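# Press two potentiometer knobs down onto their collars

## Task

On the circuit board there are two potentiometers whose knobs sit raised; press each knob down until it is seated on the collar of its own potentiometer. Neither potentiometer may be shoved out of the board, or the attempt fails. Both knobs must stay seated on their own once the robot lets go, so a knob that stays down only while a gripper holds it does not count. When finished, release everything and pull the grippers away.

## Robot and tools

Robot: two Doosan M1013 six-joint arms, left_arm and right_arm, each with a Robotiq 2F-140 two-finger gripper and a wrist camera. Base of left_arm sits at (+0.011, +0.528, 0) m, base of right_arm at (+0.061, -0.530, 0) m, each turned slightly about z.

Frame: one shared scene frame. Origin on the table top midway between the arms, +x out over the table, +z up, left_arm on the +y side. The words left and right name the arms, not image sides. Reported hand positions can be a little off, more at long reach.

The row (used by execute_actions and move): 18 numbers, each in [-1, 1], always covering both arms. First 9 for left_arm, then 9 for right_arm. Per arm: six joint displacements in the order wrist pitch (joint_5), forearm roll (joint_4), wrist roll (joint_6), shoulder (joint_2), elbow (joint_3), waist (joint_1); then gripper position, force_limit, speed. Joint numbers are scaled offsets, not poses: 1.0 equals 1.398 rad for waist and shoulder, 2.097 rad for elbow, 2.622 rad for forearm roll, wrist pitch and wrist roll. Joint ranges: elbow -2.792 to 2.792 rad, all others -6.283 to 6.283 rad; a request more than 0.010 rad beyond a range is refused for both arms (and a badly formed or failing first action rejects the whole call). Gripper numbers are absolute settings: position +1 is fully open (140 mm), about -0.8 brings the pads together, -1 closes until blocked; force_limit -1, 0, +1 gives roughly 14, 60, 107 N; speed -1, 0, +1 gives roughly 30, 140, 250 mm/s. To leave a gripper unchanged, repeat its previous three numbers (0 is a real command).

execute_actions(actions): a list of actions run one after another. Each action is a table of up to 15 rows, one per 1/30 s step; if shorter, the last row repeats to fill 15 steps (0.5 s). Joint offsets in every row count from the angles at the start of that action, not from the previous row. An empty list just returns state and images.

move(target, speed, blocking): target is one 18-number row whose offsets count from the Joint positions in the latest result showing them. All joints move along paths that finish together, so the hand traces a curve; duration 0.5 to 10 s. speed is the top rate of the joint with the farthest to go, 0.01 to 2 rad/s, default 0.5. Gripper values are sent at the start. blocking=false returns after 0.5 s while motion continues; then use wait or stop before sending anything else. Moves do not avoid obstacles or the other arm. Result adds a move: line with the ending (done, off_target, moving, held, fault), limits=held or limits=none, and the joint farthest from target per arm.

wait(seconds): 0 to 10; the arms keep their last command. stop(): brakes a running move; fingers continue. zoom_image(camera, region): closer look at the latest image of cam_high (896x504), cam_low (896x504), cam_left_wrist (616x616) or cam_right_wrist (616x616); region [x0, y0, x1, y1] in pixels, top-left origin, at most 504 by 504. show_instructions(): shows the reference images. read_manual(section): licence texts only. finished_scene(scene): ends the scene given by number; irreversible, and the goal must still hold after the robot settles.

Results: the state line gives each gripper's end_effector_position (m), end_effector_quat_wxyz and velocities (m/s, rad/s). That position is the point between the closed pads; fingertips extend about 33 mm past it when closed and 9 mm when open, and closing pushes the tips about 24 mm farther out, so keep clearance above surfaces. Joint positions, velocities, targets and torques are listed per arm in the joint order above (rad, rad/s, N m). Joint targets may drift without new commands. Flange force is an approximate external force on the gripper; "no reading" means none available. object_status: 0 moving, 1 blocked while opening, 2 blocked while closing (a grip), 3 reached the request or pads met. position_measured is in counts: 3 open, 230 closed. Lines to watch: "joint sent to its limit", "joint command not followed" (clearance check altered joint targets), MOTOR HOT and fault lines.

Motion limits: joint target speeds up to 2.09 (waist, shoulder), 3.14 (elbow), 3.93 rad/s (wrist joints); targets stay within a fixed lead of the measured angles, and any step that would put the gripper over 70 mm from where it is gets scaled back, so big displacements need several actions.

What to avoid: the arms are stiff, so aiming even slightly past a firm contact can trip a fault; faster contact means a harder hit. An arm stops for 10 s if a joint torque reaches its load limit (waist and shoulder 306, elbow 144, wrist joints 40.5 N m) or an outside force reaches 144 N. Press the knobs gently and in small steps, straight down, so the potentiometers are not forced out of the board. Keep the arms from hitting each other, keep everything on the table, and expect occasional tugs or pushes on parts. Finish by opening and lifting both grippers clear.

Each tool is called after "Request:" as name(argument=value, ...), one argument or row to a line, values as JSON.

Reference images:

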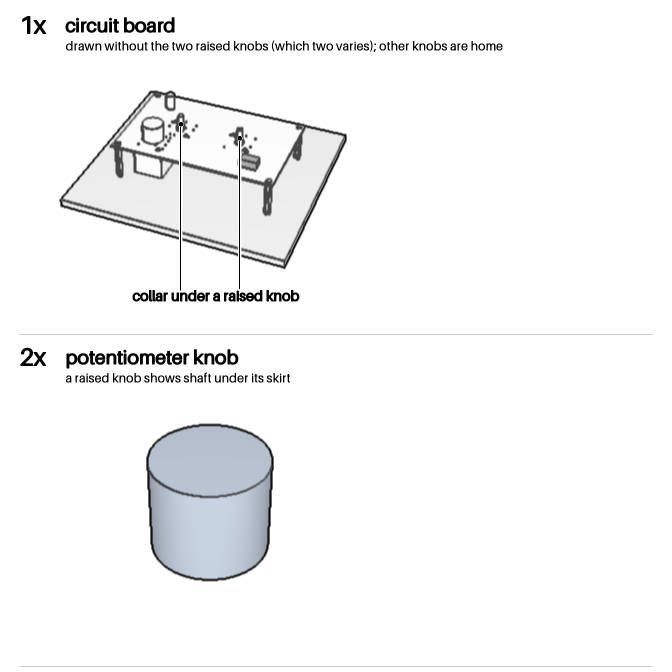

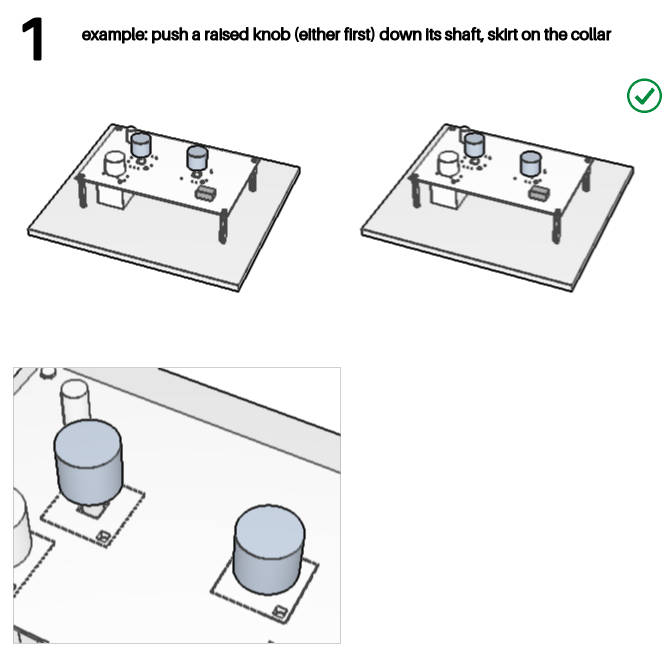

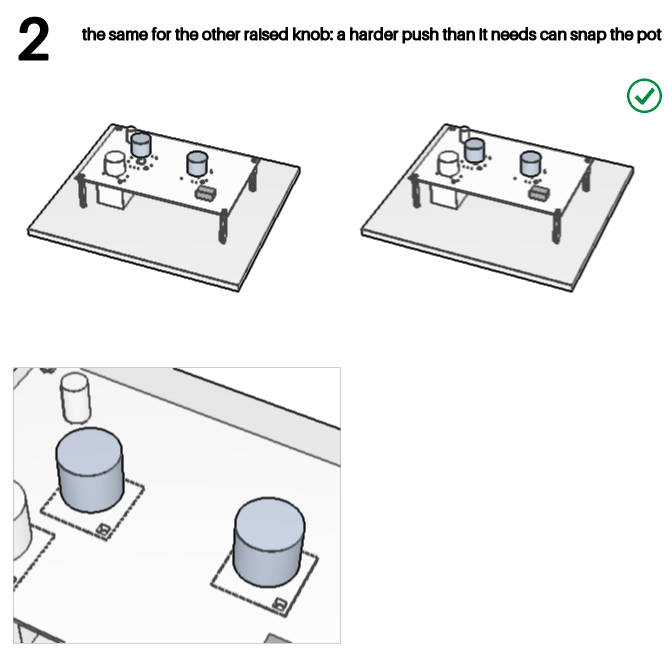

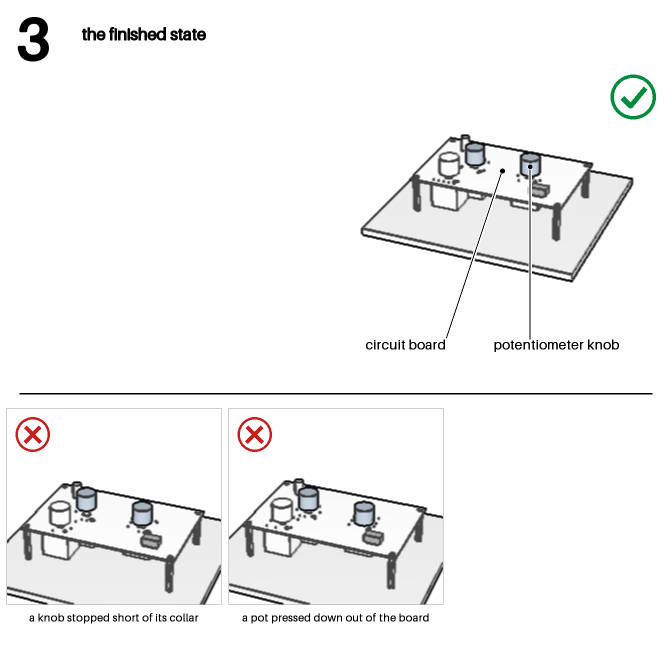

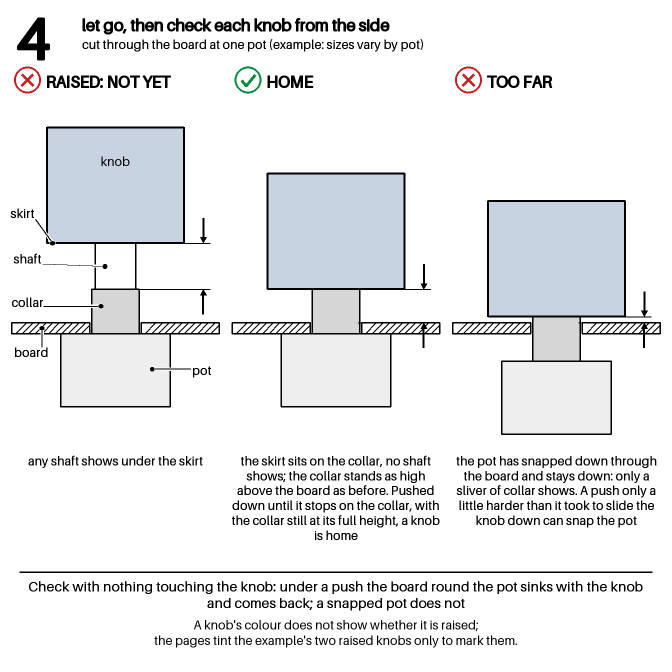

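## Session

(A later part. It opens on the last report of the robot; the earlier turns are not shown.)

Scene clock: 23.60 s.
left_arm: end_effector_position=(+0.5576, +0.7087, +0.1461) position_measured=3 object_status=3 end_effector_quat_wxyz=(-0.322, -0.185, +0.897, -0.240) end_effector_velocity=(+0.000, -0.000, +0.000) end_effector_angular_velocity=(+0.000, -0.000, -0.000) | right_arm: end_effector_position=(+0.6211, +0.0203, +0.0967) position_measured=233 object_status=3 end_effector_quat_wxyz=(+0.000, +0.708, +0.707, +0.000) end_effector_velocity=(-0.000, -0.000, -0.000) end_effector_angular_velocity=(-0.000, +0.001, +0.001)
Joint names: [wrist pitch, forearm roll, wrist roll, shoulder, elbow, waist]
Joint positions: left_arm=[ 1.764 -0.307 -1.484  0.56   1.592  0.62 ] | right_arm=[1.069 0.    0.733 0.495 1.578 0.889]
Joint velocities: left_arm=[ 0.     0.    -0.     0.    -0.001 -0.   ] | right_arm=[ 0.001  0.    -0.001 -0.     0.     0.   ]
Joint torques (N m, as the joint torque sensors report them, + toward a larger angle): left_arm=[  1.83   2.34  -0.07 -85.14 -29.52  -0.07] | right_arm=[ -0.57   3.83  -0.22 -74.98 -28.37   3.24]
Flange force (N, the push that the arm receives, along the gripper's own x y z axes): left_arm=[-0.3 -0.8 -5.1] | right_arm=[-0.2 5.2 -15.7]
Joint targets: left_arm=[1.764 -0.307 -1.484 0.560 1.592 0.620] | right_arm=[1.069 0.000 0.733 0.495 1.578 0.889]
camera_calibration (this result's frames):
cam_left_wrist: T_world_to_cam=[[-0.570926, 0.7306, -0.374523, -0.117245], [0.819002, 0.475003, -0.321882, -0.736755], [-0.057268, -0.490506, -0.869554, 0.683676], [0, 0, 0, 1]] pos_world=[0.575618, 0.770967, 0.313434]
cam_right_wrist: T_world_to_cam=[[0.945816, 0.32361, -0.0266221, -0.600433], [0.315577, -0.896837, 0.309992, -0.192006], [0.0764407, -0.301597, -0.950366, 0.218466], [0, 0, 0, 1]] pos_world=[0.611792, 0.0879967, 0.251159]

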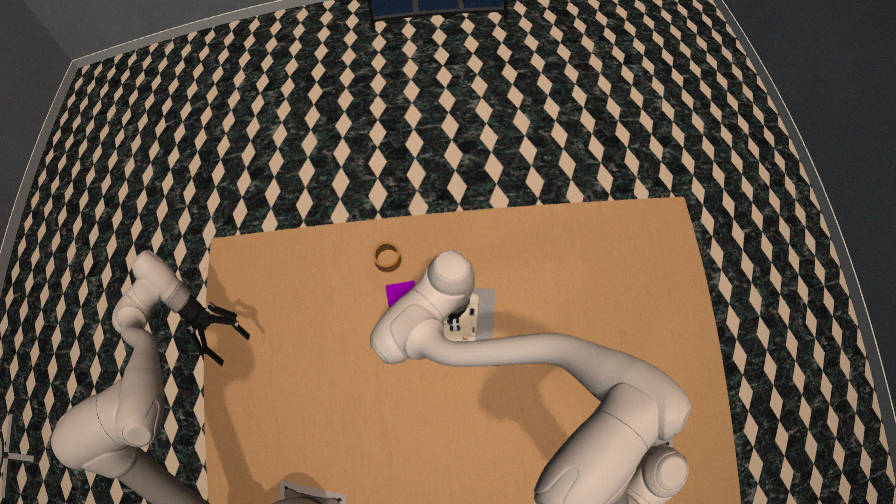

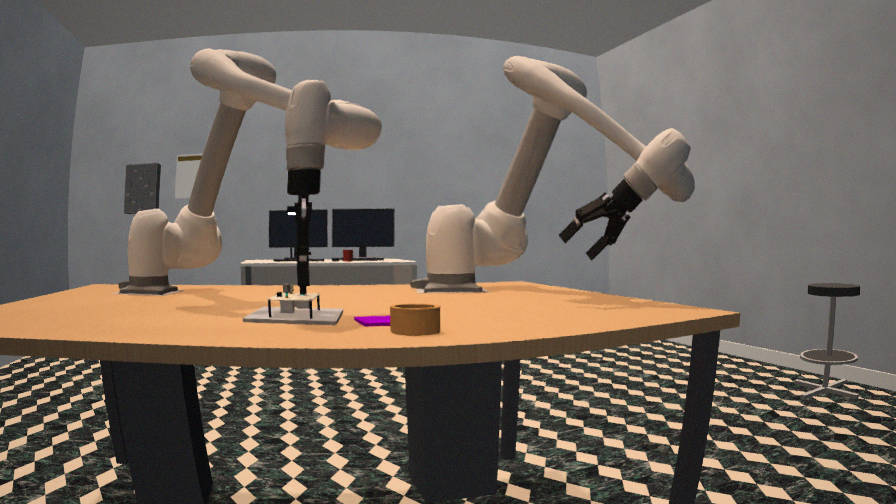

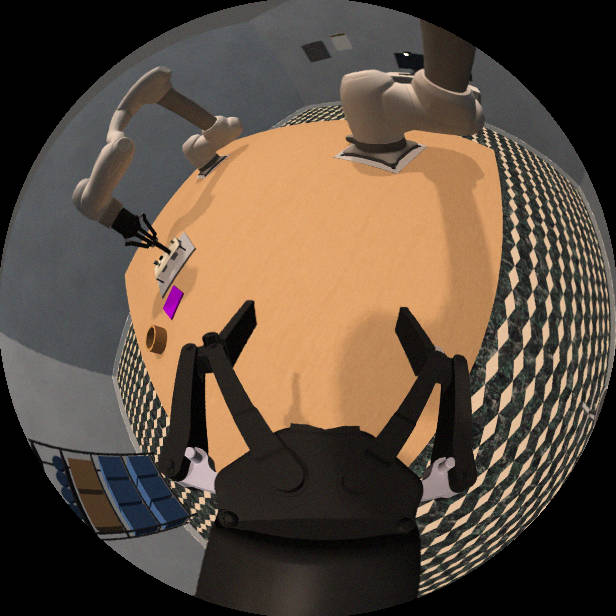

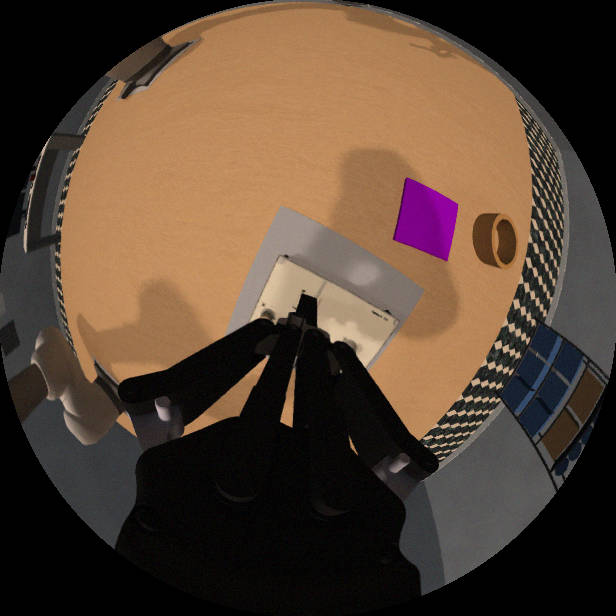

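Request:
execute_actions(
  actions=[
    [[0,0,0,0,0,0,1,0,0, -0.000301,0,0,0.000264,0.000201,0,-1,0,0.5]],
  ],
)

Scene clock: 24.30 s.
left_arm: end_effector_position=(+0.5576, +0.7087, +0.1461) position_measured=3 object_status=3 end_effector_quat_wxyz=(-0.322, -0.185, +0.897, -0.240) end_effector_velocity=(+0.000, -0.000, -0.000) end_effector_angular_velocity=(+0.001, -0.001, -0.000) | right_arm: end_effector_position=(+0.6211, +0.0203, +0.0962) position_measured=233 object_status=3 end_effector_quat_wxyz=(+0.000, +0.708, +0.707, +0.000) end_effector_velocity=(-0.000, -0.000, -0.001) end_effector_angular_velocity=(-0.001, +0.000, +0.001)
Joint names: [wrist pitch, forearm roll, wrist roll, shoulder, elbow, waist]
Joint positions: left_arm=[ 1.764 -0.307 -1.484  0.56   1.592  0.62 ] | right_arm=[1.068 0.    0.733 0.495 1.578 0.889]
Joint velocities: left_arm=[-0.001  0.    -0.    -0.     0.    -0.   ] | right_arm=[-0.001 -0.    -0.     0.     0.001  0.   ]
Joint torques (N m, as the joint torque sensors report them, + toward a larger angle): left_arm=[  1.69   2.36  -0.05 -84.66 -29.46  -0.93] | right_arm=[ -0.02   4.07   0.14 -74.63 -28.2    5.09]
Flange force (N, the push that the arm receives, along the gripper's own x y z axes): left_arm=[0.7 -0.3 -5.2] | right_arm=[-2.7 6.7 -15.1]
Joint targets: left_arm=[1.764 -0.307 -1.484 0.560 1.592 0.620] | right_arm=[1.068 0.000 0.733 0.495 1.578 0.889]
camera_calibration (this result's frames):
cam_left_wrist: T_world_to_cam=[[-0.570926, 0.7306, -0.374522, -0.117245], [0.819002, 0.475003, -0.321882, -0.736755], [-0.0572678, -0.490505, -0.869554, 0.683675], [0, 0, 0, 1]] pos_world=[0.575618, 0.770967, 0.313434]
cam_right_wrist: T_world_to_cam=[[0.945816, 0.32361, -0.0266226, -0.600435], [0.315577, -0.896837, 0.309992, -0.191857], [0.0764404, -0.301597, -0.950366, 0.217995], [0, 0, 0, 1]] pos_world=[0.611783, 0.0879891, 0.250664]

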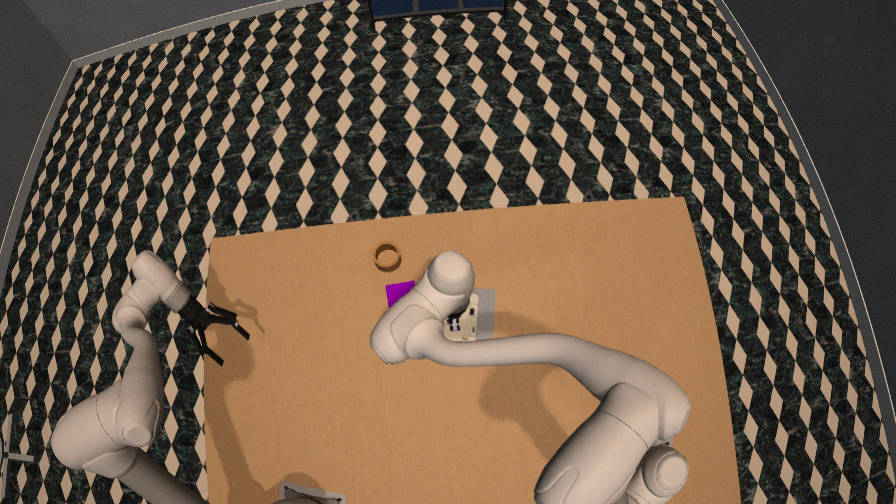

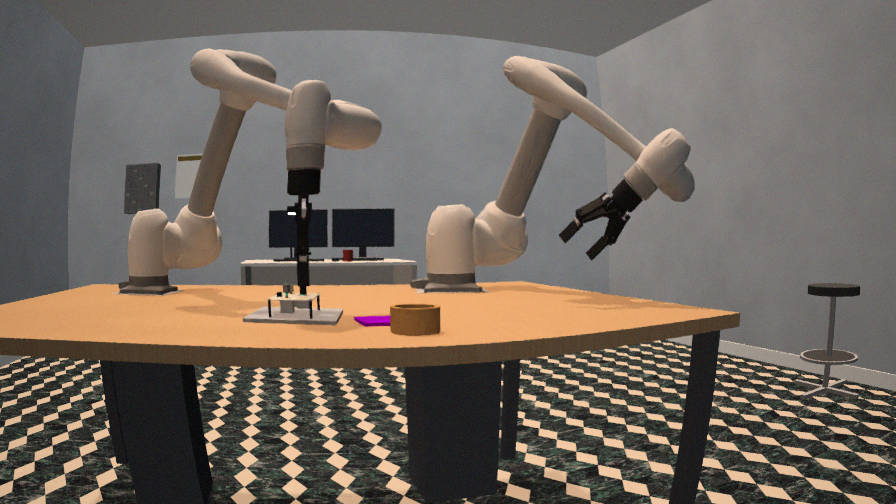

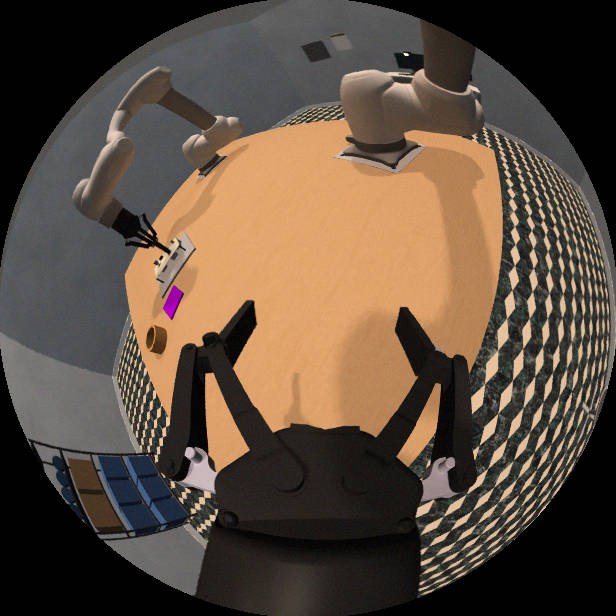

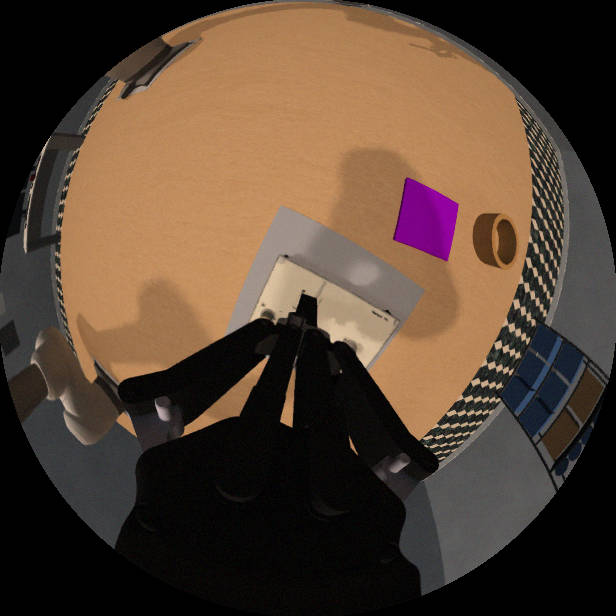

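Plateau holds (~17 N). Continuing.

Request:
execute_actions(
  actions=[
    [[0,0,0,0,0,0,1,0,0, -0.000301,0,0,0.000264,0.000201,0,-1,0,0.5]],
  ],
)

Scene clock: 24.87 s.
left_arm: end_effector_position=(+0.5576, +0.7087, +0.1461) position_measured=3 object_status=3 end_effector_quat_wxyz=(-0.322, -0.185, +0.897, -0.240) end_effector_velocity=(+0.000, +0.000, +0.000) end_effector_angular_velocity=(+0.000, -0.000, +0.000) | right_arm: end_effector_position=(+0.6210, +0.0203, +0.0957) position_measured=233 object_status=3 end_effector_quat_wxyz=(+0.000, +0.708, +0.707, +0.000) end_effector_velocity=(-0.000, +0.000, -0.000) end_effector_angular_velocity=(+0.000, +0.000, -0.001)
Joint names: [wrist pitch, forearm roll, wrist roll, shoulder, elbow, waist]
Joint positions: left_arm=[ 1.764 -0.307 -1.484  0.56   1.592  0.62 ] | right_arm=[1.067 0.    0.733 0.496 1.579 0.889]
Joint velocities: left_arm=[-0.  0. -0.  0. -0. -0.] | right_arm=[-0.     0.     0.001  0.     0.     0.   ]
Joint torques (N m, as the joint torque sensors report them, + toward a larger angle): left_arm=[  1.74   2.51   0.04 -83.91 -30.23  -1.24] | right_arm=[ -0.27   3.91  -0.11 -75.27 -27.97   0.51]
Flange force (N, the push that the arm receives, along the gripper's own x y z axes): left_arm=[2.9 0.3 -3.7] | right_arm=[2.9 3.7 -15.3]
Joint targets: left_arm=[1.764 -0.307 -1.484 0.560 1.592 0.620] | right_arm=[1.067 0.000 0.733 0.496 1.579 0.889]
camera_calibration (this result's frames):
cam_left_wrist: T_world_to_cam=[[-0.570926, 0.7306, -0.374522, -0.117245], [0.819002, 0.475003, -0.321882, -0.736755], [-0.057268, -0.490506, -0.869554, 0.683676], [0, 0, 0, 1]] pos_world=[0.575618, 0.770967, 0.313434]
cam_right_wrist: T_world_to_cam=[[0.945816, 0.32361, -0.0266229, -0.600438], [0.315577, -0.896837, 0.309992, -0.191708], [0.07644, -0.301597, -0.950366, 0.217523], [0, 0, 0, 1]] pos_world=[0.611775, 0.0879813, 0.250169]

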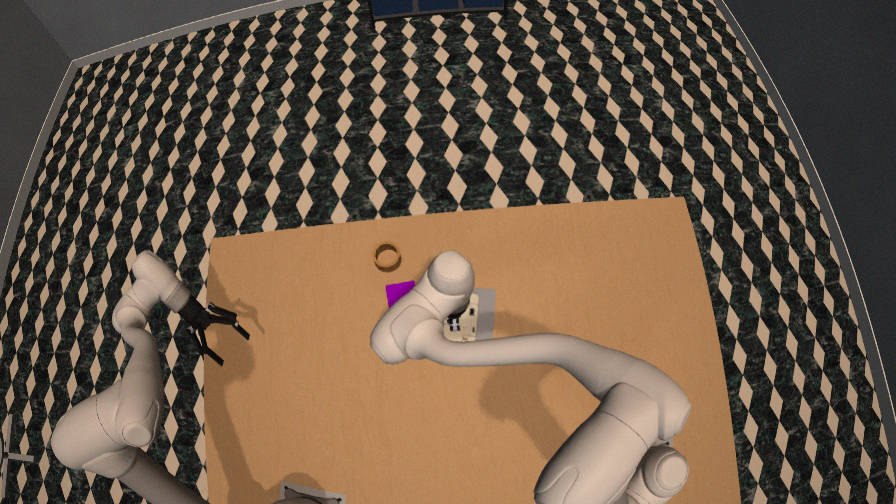

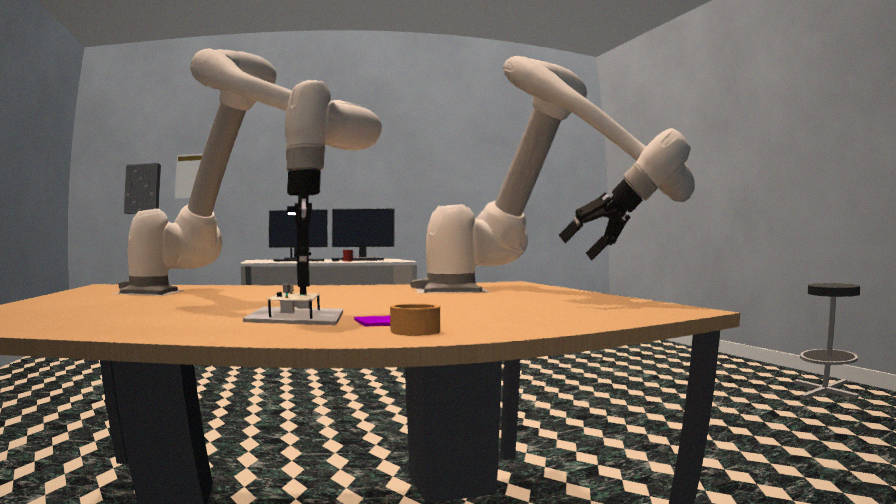

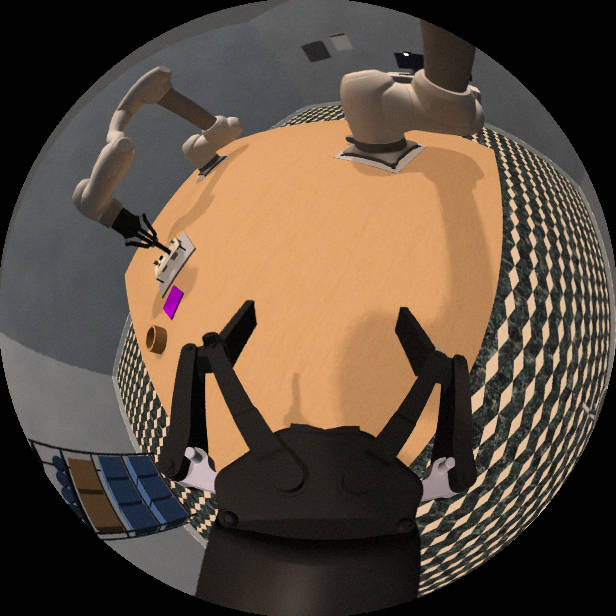

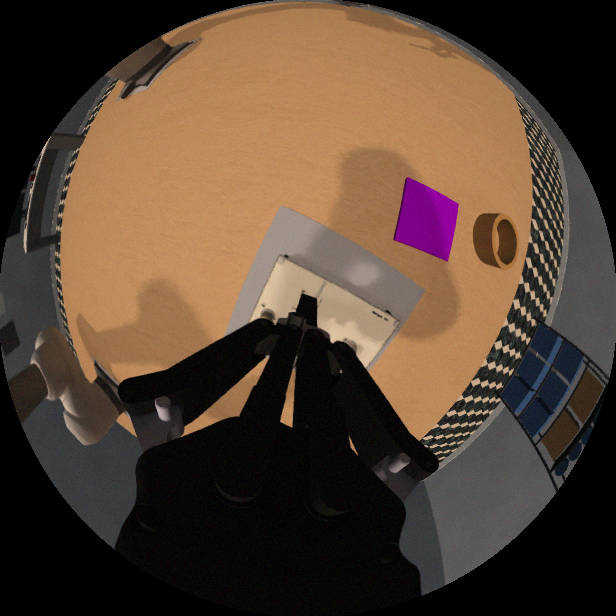

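Request:
execute_actions(
  actions=[
    [[0,0,0,0,0,0,1,0,0, -0.000301,0,0,0.000264,0.000201,0,-1,0,0.5]],
  ],
)

Request:
zoom_image(
  camera="cam_low",
  region=[270, 260, 326, 308],
)

Scene clock: 25.50 s.
left_arm: end_effector_position=(+0.5576, +0.7087, +0.1461) position_measured=3 object_status=3 end_effector_quat_wxyz=(-0.322, -0.185, +0.897, -0.240) end_effector_velocity=(-0.000, +0.000, +0.000) end_effector_angular_velocity=(-0.000, +0.001, +0.001) | right_arm: end_effector_position=(+0.6210, +0.0203, +0.0952) position_measured=233 object_status=3 end_effector_quat_wxyz=(+0.000, +0.708, +0.707, +0.000) end_effector_velocity=(-0.000, -0.000, -0.000) end_effector_angular_velocity=(+0.000, -0.000, +0.001)
Joint names: [wrist pitch, forearm roll, wrist roll, shoulder, elbow, waist]
Joint positions: left_arm=[ 1.764 -0.307 -1.484  0.56   1.592  0.62 ] | right_arm=[1.066 0.    0.733 0.496 1.579 0.889]
Joint velocities: left_arm=[ 0.001  0.    -0.    -0.     0.     0.001] | right_arm=[-0.001  0.    -0.001 -0.     0.001 -0.   ]
Joint torques (N m, as the joint torque sensors report them, + toward a larger angle): left_arm=[  1.79   2.47  -0.03 -84.48 -29.24  -1.32] | right_arm=[ -0.43   3.93   0.13 -74.06 -27.84   3.77]
Flange force (N, the push that the arm receives, along the gripper's own x y z axes): left_arm=[1.0 0.4 -6.0] | right_arm=[-1.3 5.7 -16.6]
Joint targets: left_arm=[1.764 -0.307 -1.484 0.560 1.592 0.620] | right_arm=[1.066 0.000 0.733 0.496 1.579 0.889]
camera_calibration (this result's frames):
cam_left_wrist: T_world_to_cam=[[-0.570926, 0.7306, -0.374522, -0.117245], [0.819002, 0.475003, -0.321882, -0.736755], [-0.057268, -0.490506, -0.869554, 0.683676], [0, 0, 0, 1]] pos_world=[0.575618, 0.770967, 0.313434]
cam_right_wrist: T_world_to_cam=[[0.945816, 0.32361, -0.0266231, -0.60044], [0.315577, -0.896837, 0.309992, -0.191559], [0.07644, -0.301597, -0.950366, 0.217051], [0, 0, 0, 1]] pos_world=[0.611766, 0.0879732, 0.249674]

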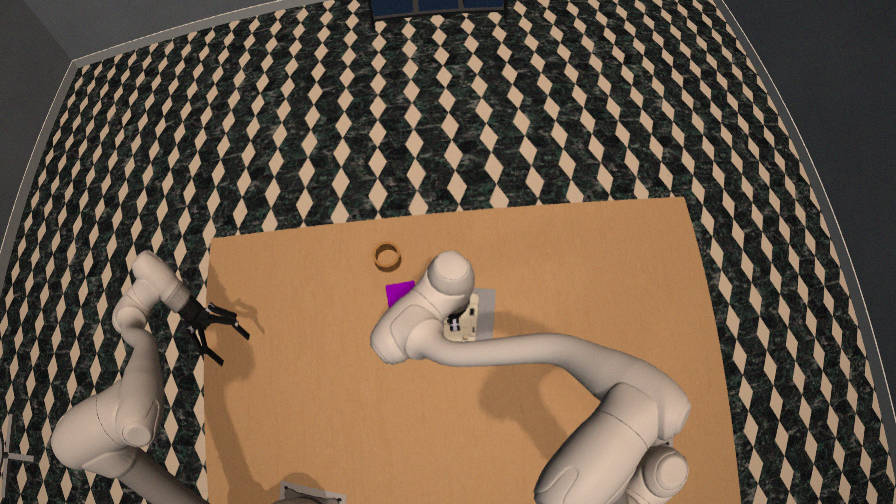

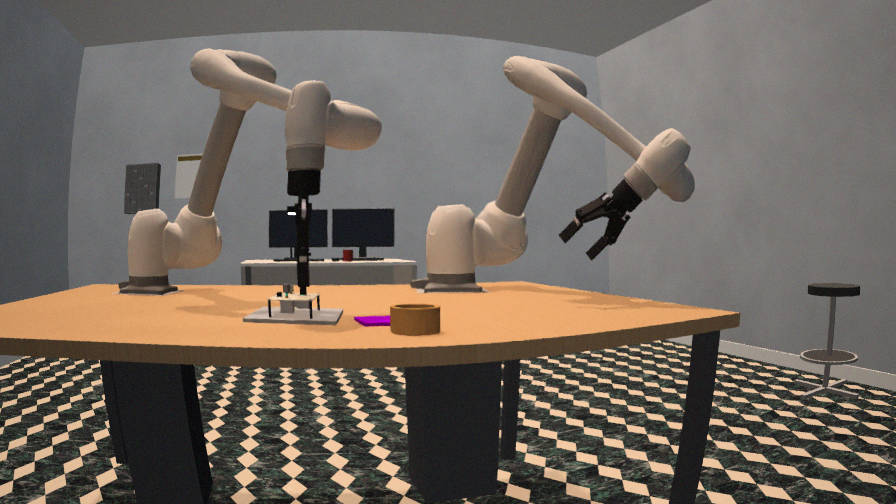

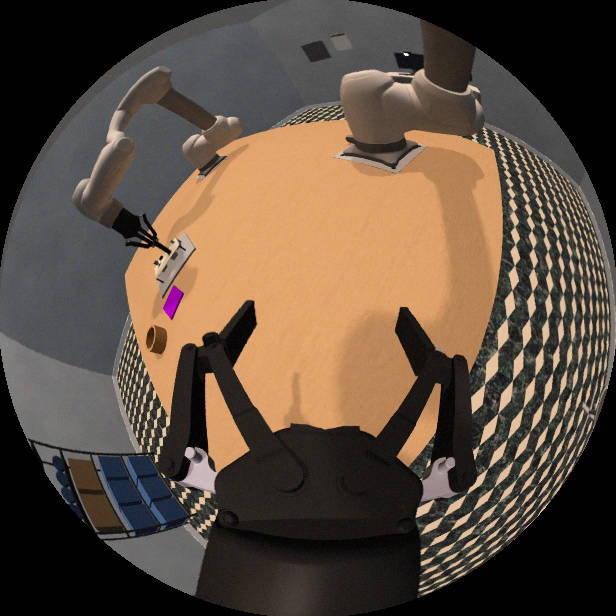

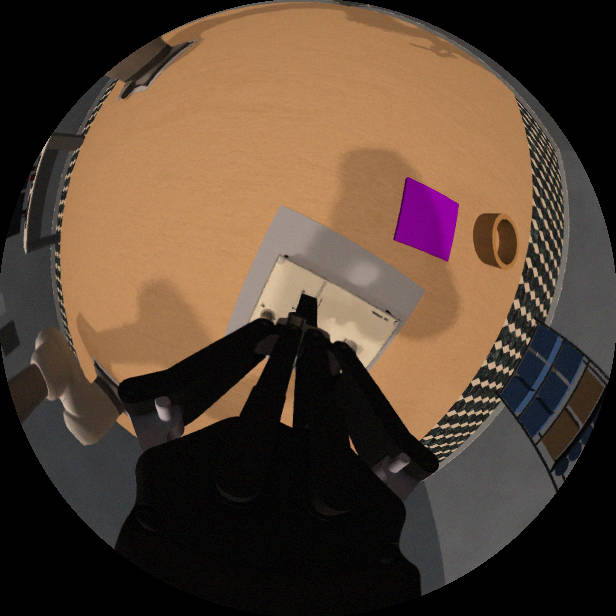

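Region (270, 260, 326, 308) of cam_low's 896x504 image, scaled by 9.000, with more detail than that image has; it fills the top 432 rows of this view, and the rest is white.

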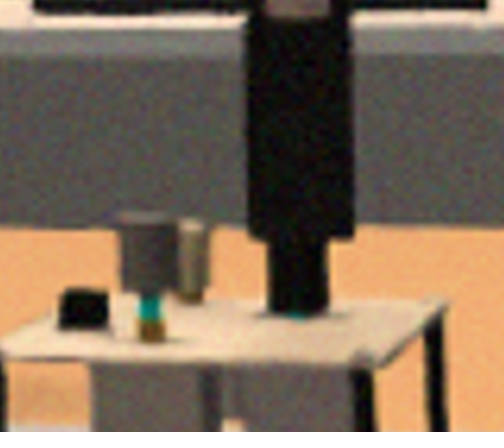

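Request:
execute_actions(
  actions=[
    [[0,0,0,0,0,0,1,0,0, -0.000301,0,0,0.000264,0.000201,0,-1,0,0.5]],
  ],
)

Scene clock: 26.27 s.
left_arm: end_effector_position=(+0.5576, +0.7087, +0.1461) position_measured=3 object_status=3 end_effector_quat_wxyz=(-0.322, -0.185, +0.897, -0.240) end_effector_velocity=(-0.000, +0.000, -0.000) end_effector_angular_velocity=(-0.001, +0.000, +0.001) | right_arm: end_effector_position=(+0.6210, +0.0203, +0.0947) position_measured=233 object_status=3 end_effector_quat_wxyz=(+0.000, +0.708, +0.707, +0.000) end_effector_velocity=(-0.001, -0.001, -0.001) end_effector_angular_velocity=(-0.002, +0.001, +0.001)
Joint names: [wrist pitch, forearm roll, wrist roll, shoulder, elbow, waist]
Joint positions: left_arm=[ 1.764 -0.307 -1.484  0.56   1.592  0.62 ] | right_arm=[1.066 0.    0.733 0.496 1.58  0.889]
Joint velocities: left_arm=[ 0.    -0.     0.001  0.     0.     0.001] | right_arm=[ 0.001 -0.001 -0.001  0.     0.001  0.   ]
Joint torques (N m, as the joint torque sensors report them, + toward a larger angle): left_arm=[  1.76   2.45   0.02 -84.71 -29.47  -0.42] | right_arm=[ -0.38   4.04  -0.14 -75.76 -28.43   3.02]
Flange force (N, the push that the arm receives, along the gripper's own x y z axes): left_arm=[0.7 -0.1 -5.3] | right_arm=[0.3 5.6 -14.6]
Joint targets: left_arm=[1.764 -0.307 -1.484 0.560 1.592 0.620] | right_arm=[1.066 0.000 0.733 0.496 1.580 0.889]
camera_calibration (this result's frames):
cam_left_wrist: T_world_to_cam=[[-0.570926, 0.7306, -0.374523, -0.117245], [0.819002, 0.475003, -0.321882, -0.736755], [-0.057268, -0.490506, -0.869554, 0.683676], [0, 0, 0, 1]] pos_world=[0.575618, 0.770967, 0.313434]
cam_right_wrist: T_world_to_cam=[[0.945816, 0.32361, -0.0266233, -0.600441], [0.315577, -0.896836, 0.309992, -0.19141], [0.0764398, -0.301597, -0.950366, 0.21658], [0, 0, 0, 1]] pos_world=[0.611757, 0.0879649, 0.24918]

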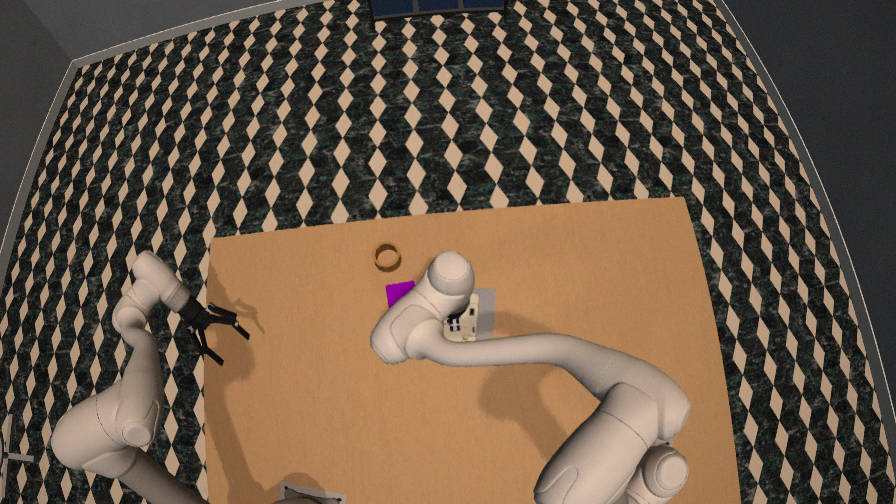

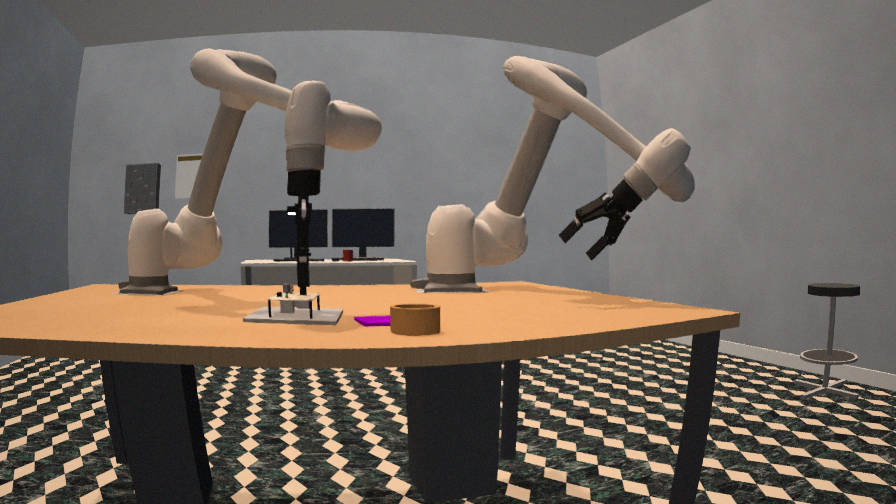

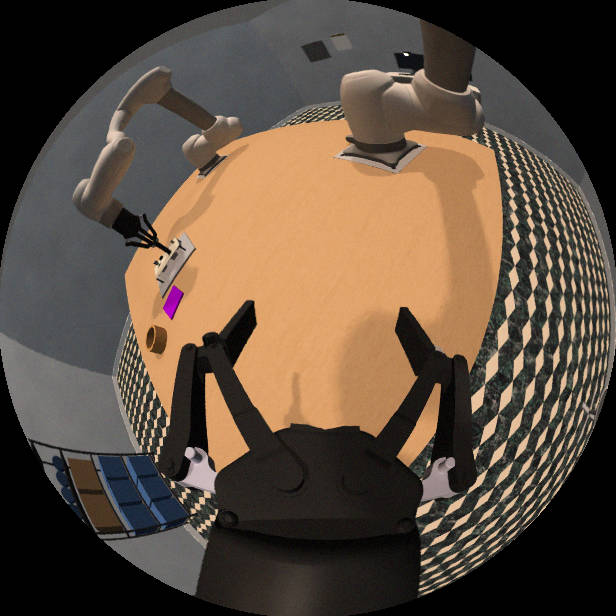

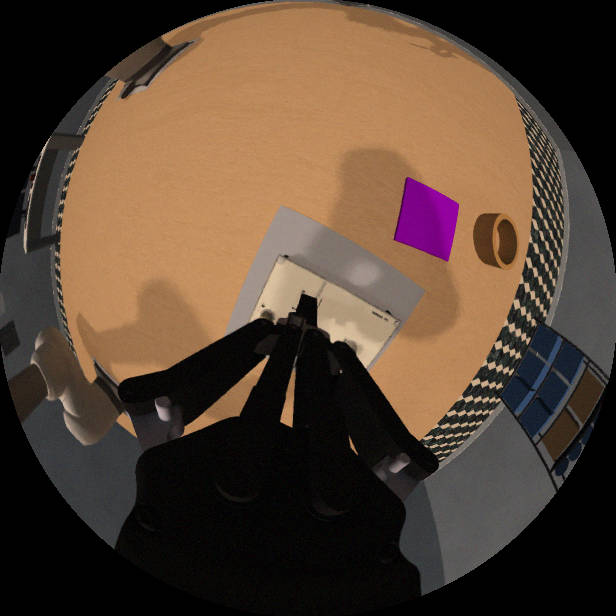

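Request:
execute_actions(
  actions=[
    [[0,0,0,0,0,0,1,0,0, 0.00301,0,0,-0.00264,-0.00201,0,-1,0,0.5]],
  ],
)

Request:
zoom_image(
  camera="cam_low",
  region=[280, 272, 318, 304],
)

Scene clock: 26.90 s.
left_arm: end_effector_position=(+0.5576, +0.7087, +0.1461) position_measured=3 object_status=3 end_effector_quat_wxyz=(-0.322, -0.185, +0.897, -0.240) end_effector_velocity=(-0.000, -0.001, -0.000) end_effector_angular_velocity=(-0.000, +0.001, -0.001) | right_arm: end_effector_position=(+0.6211, +0.0203, +0.0996) position_measured=233 object_status=3 end_effector_quat_wxyz=(+0.000, +0.708, +0.707, +0.000) end_effector_velocity=(+0.000, +0.000, +0.000) end_effector_angular_velocity=(+0.001, -0.001, -0.000)
Joint names: [wrist pitch, forearm roll, wrist roll, shoulder, elbow, waist]
Joint positions: left_arm=[ 1.764 -0.307 -1.484  0.56   1.592  0.62 ] | right_arm=[1.073 0.    0.733 0.493 1.575 0.889]
Joint velocities: left_arm=[-0.    -0.     0.     0.     0.001 -0.001] | right_arm=[-0.001 -0.     0.    -0.    -0.     0.   ]
Joint torques (N m, as the joint torque sensors report them, + toward a larger angle): left_arm=[  1.8    2.38  -0.07 -83.66 -29.6    0.15] | right_arm=[ -0.09   4.31  -0.28 -90.03 -36.5    4.82]
Flange force (N, the push that the arm receives, along the gripper's own x y z axes): left_arm=[2.3 -1.4 -4.2] | right_arm=[0.4 8.7 3.3]
Joint targets: left_arm=[1.764 -0.307 -1.484 0.560 1.592 0.620] | right_arm=[1.073 0.000 0.733 0.493 1.575 0.889]
camera_calibration (this result's frames):
cam_left_wrist: T_world_to_cam=[[-0.570926, 0.7306, -0.374522, -0.117245], [0.819002, 0.475003, -0.321882, -0.736755], [-0.0572679, -0.490506, -0.869554, 0.683676], [0, 0, 0, 1]] pos_world=[0.575618, 0.770967, 0.313434]
cam_right_wrist: T_world_to_cam=[[0.945815, 0.323609, -0.0266875, -0.600387], [0.315594, -0.896822, 0.310018, -0.192909], [0.0763905, -0.301642, -0.950356, 0.221279], [0, 0, 0, 1]] pos_world=[0.611832, 0.0880328, 0.254076]

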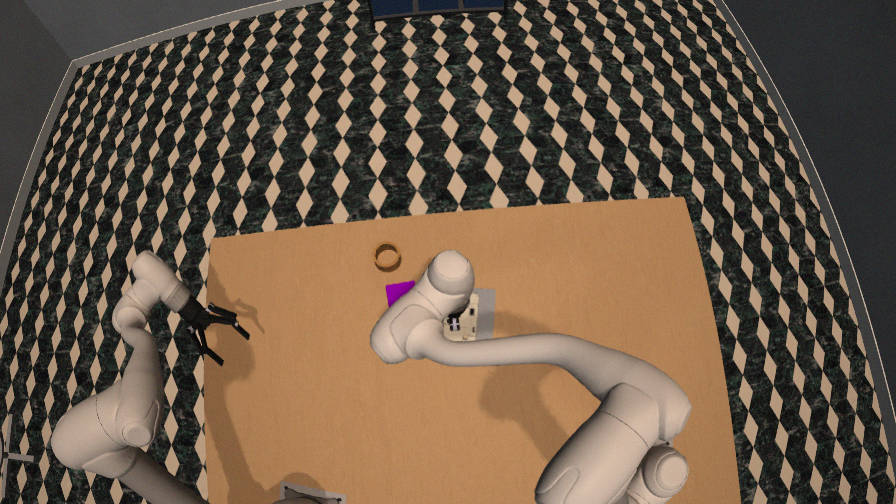

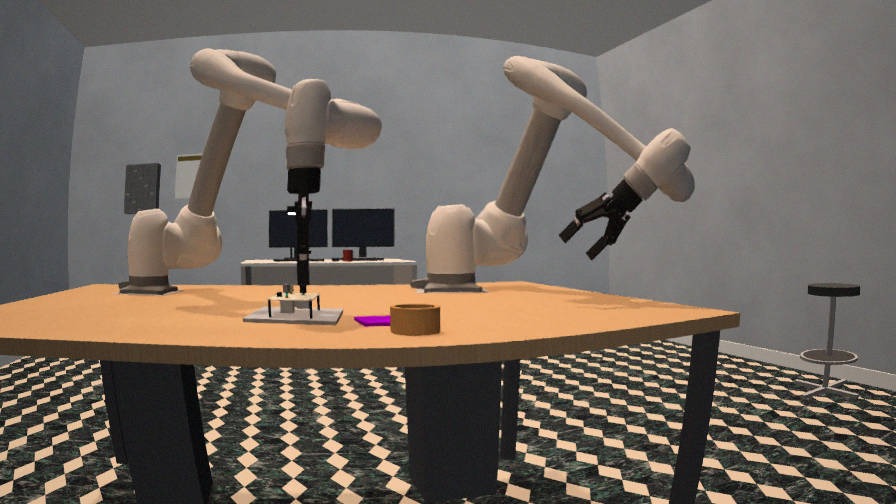

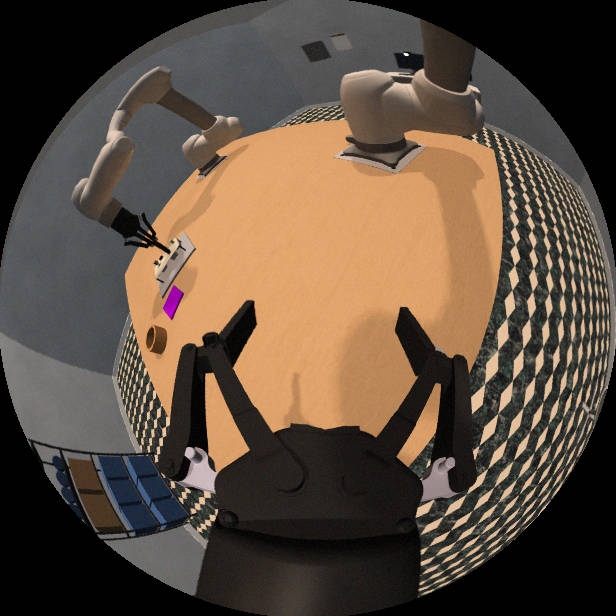

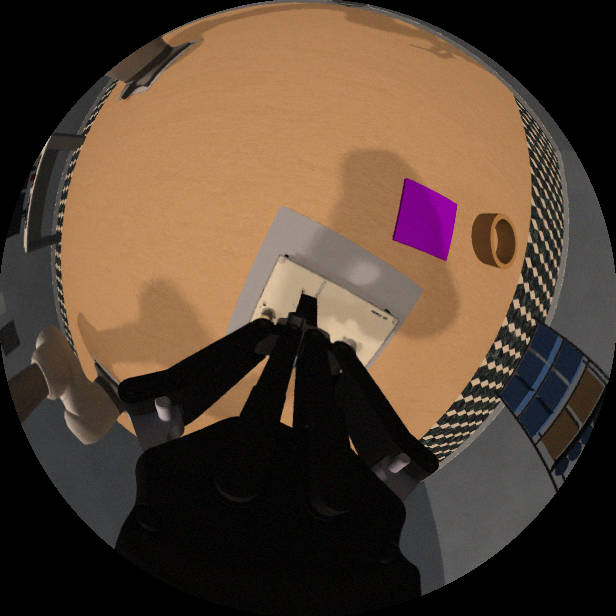

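Region (280, 272, 318, 304) of cam_low's 896x504 image, scaled by 13.263, with more detail than that image has; it fills the top 424 rows of this view, and the rest is white.

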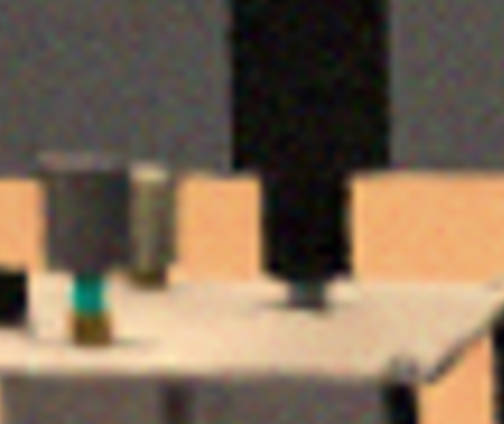

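Request:
zoom_image(
  camera="cam_low",
  region=[294, 284, 312, 300],
)

Region (294, 284, 312, 300) of cam_low's 896x504 image, scaled by 28.000, with more detail than that image has.

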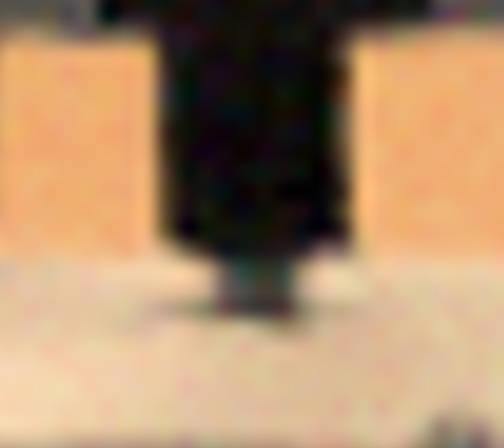

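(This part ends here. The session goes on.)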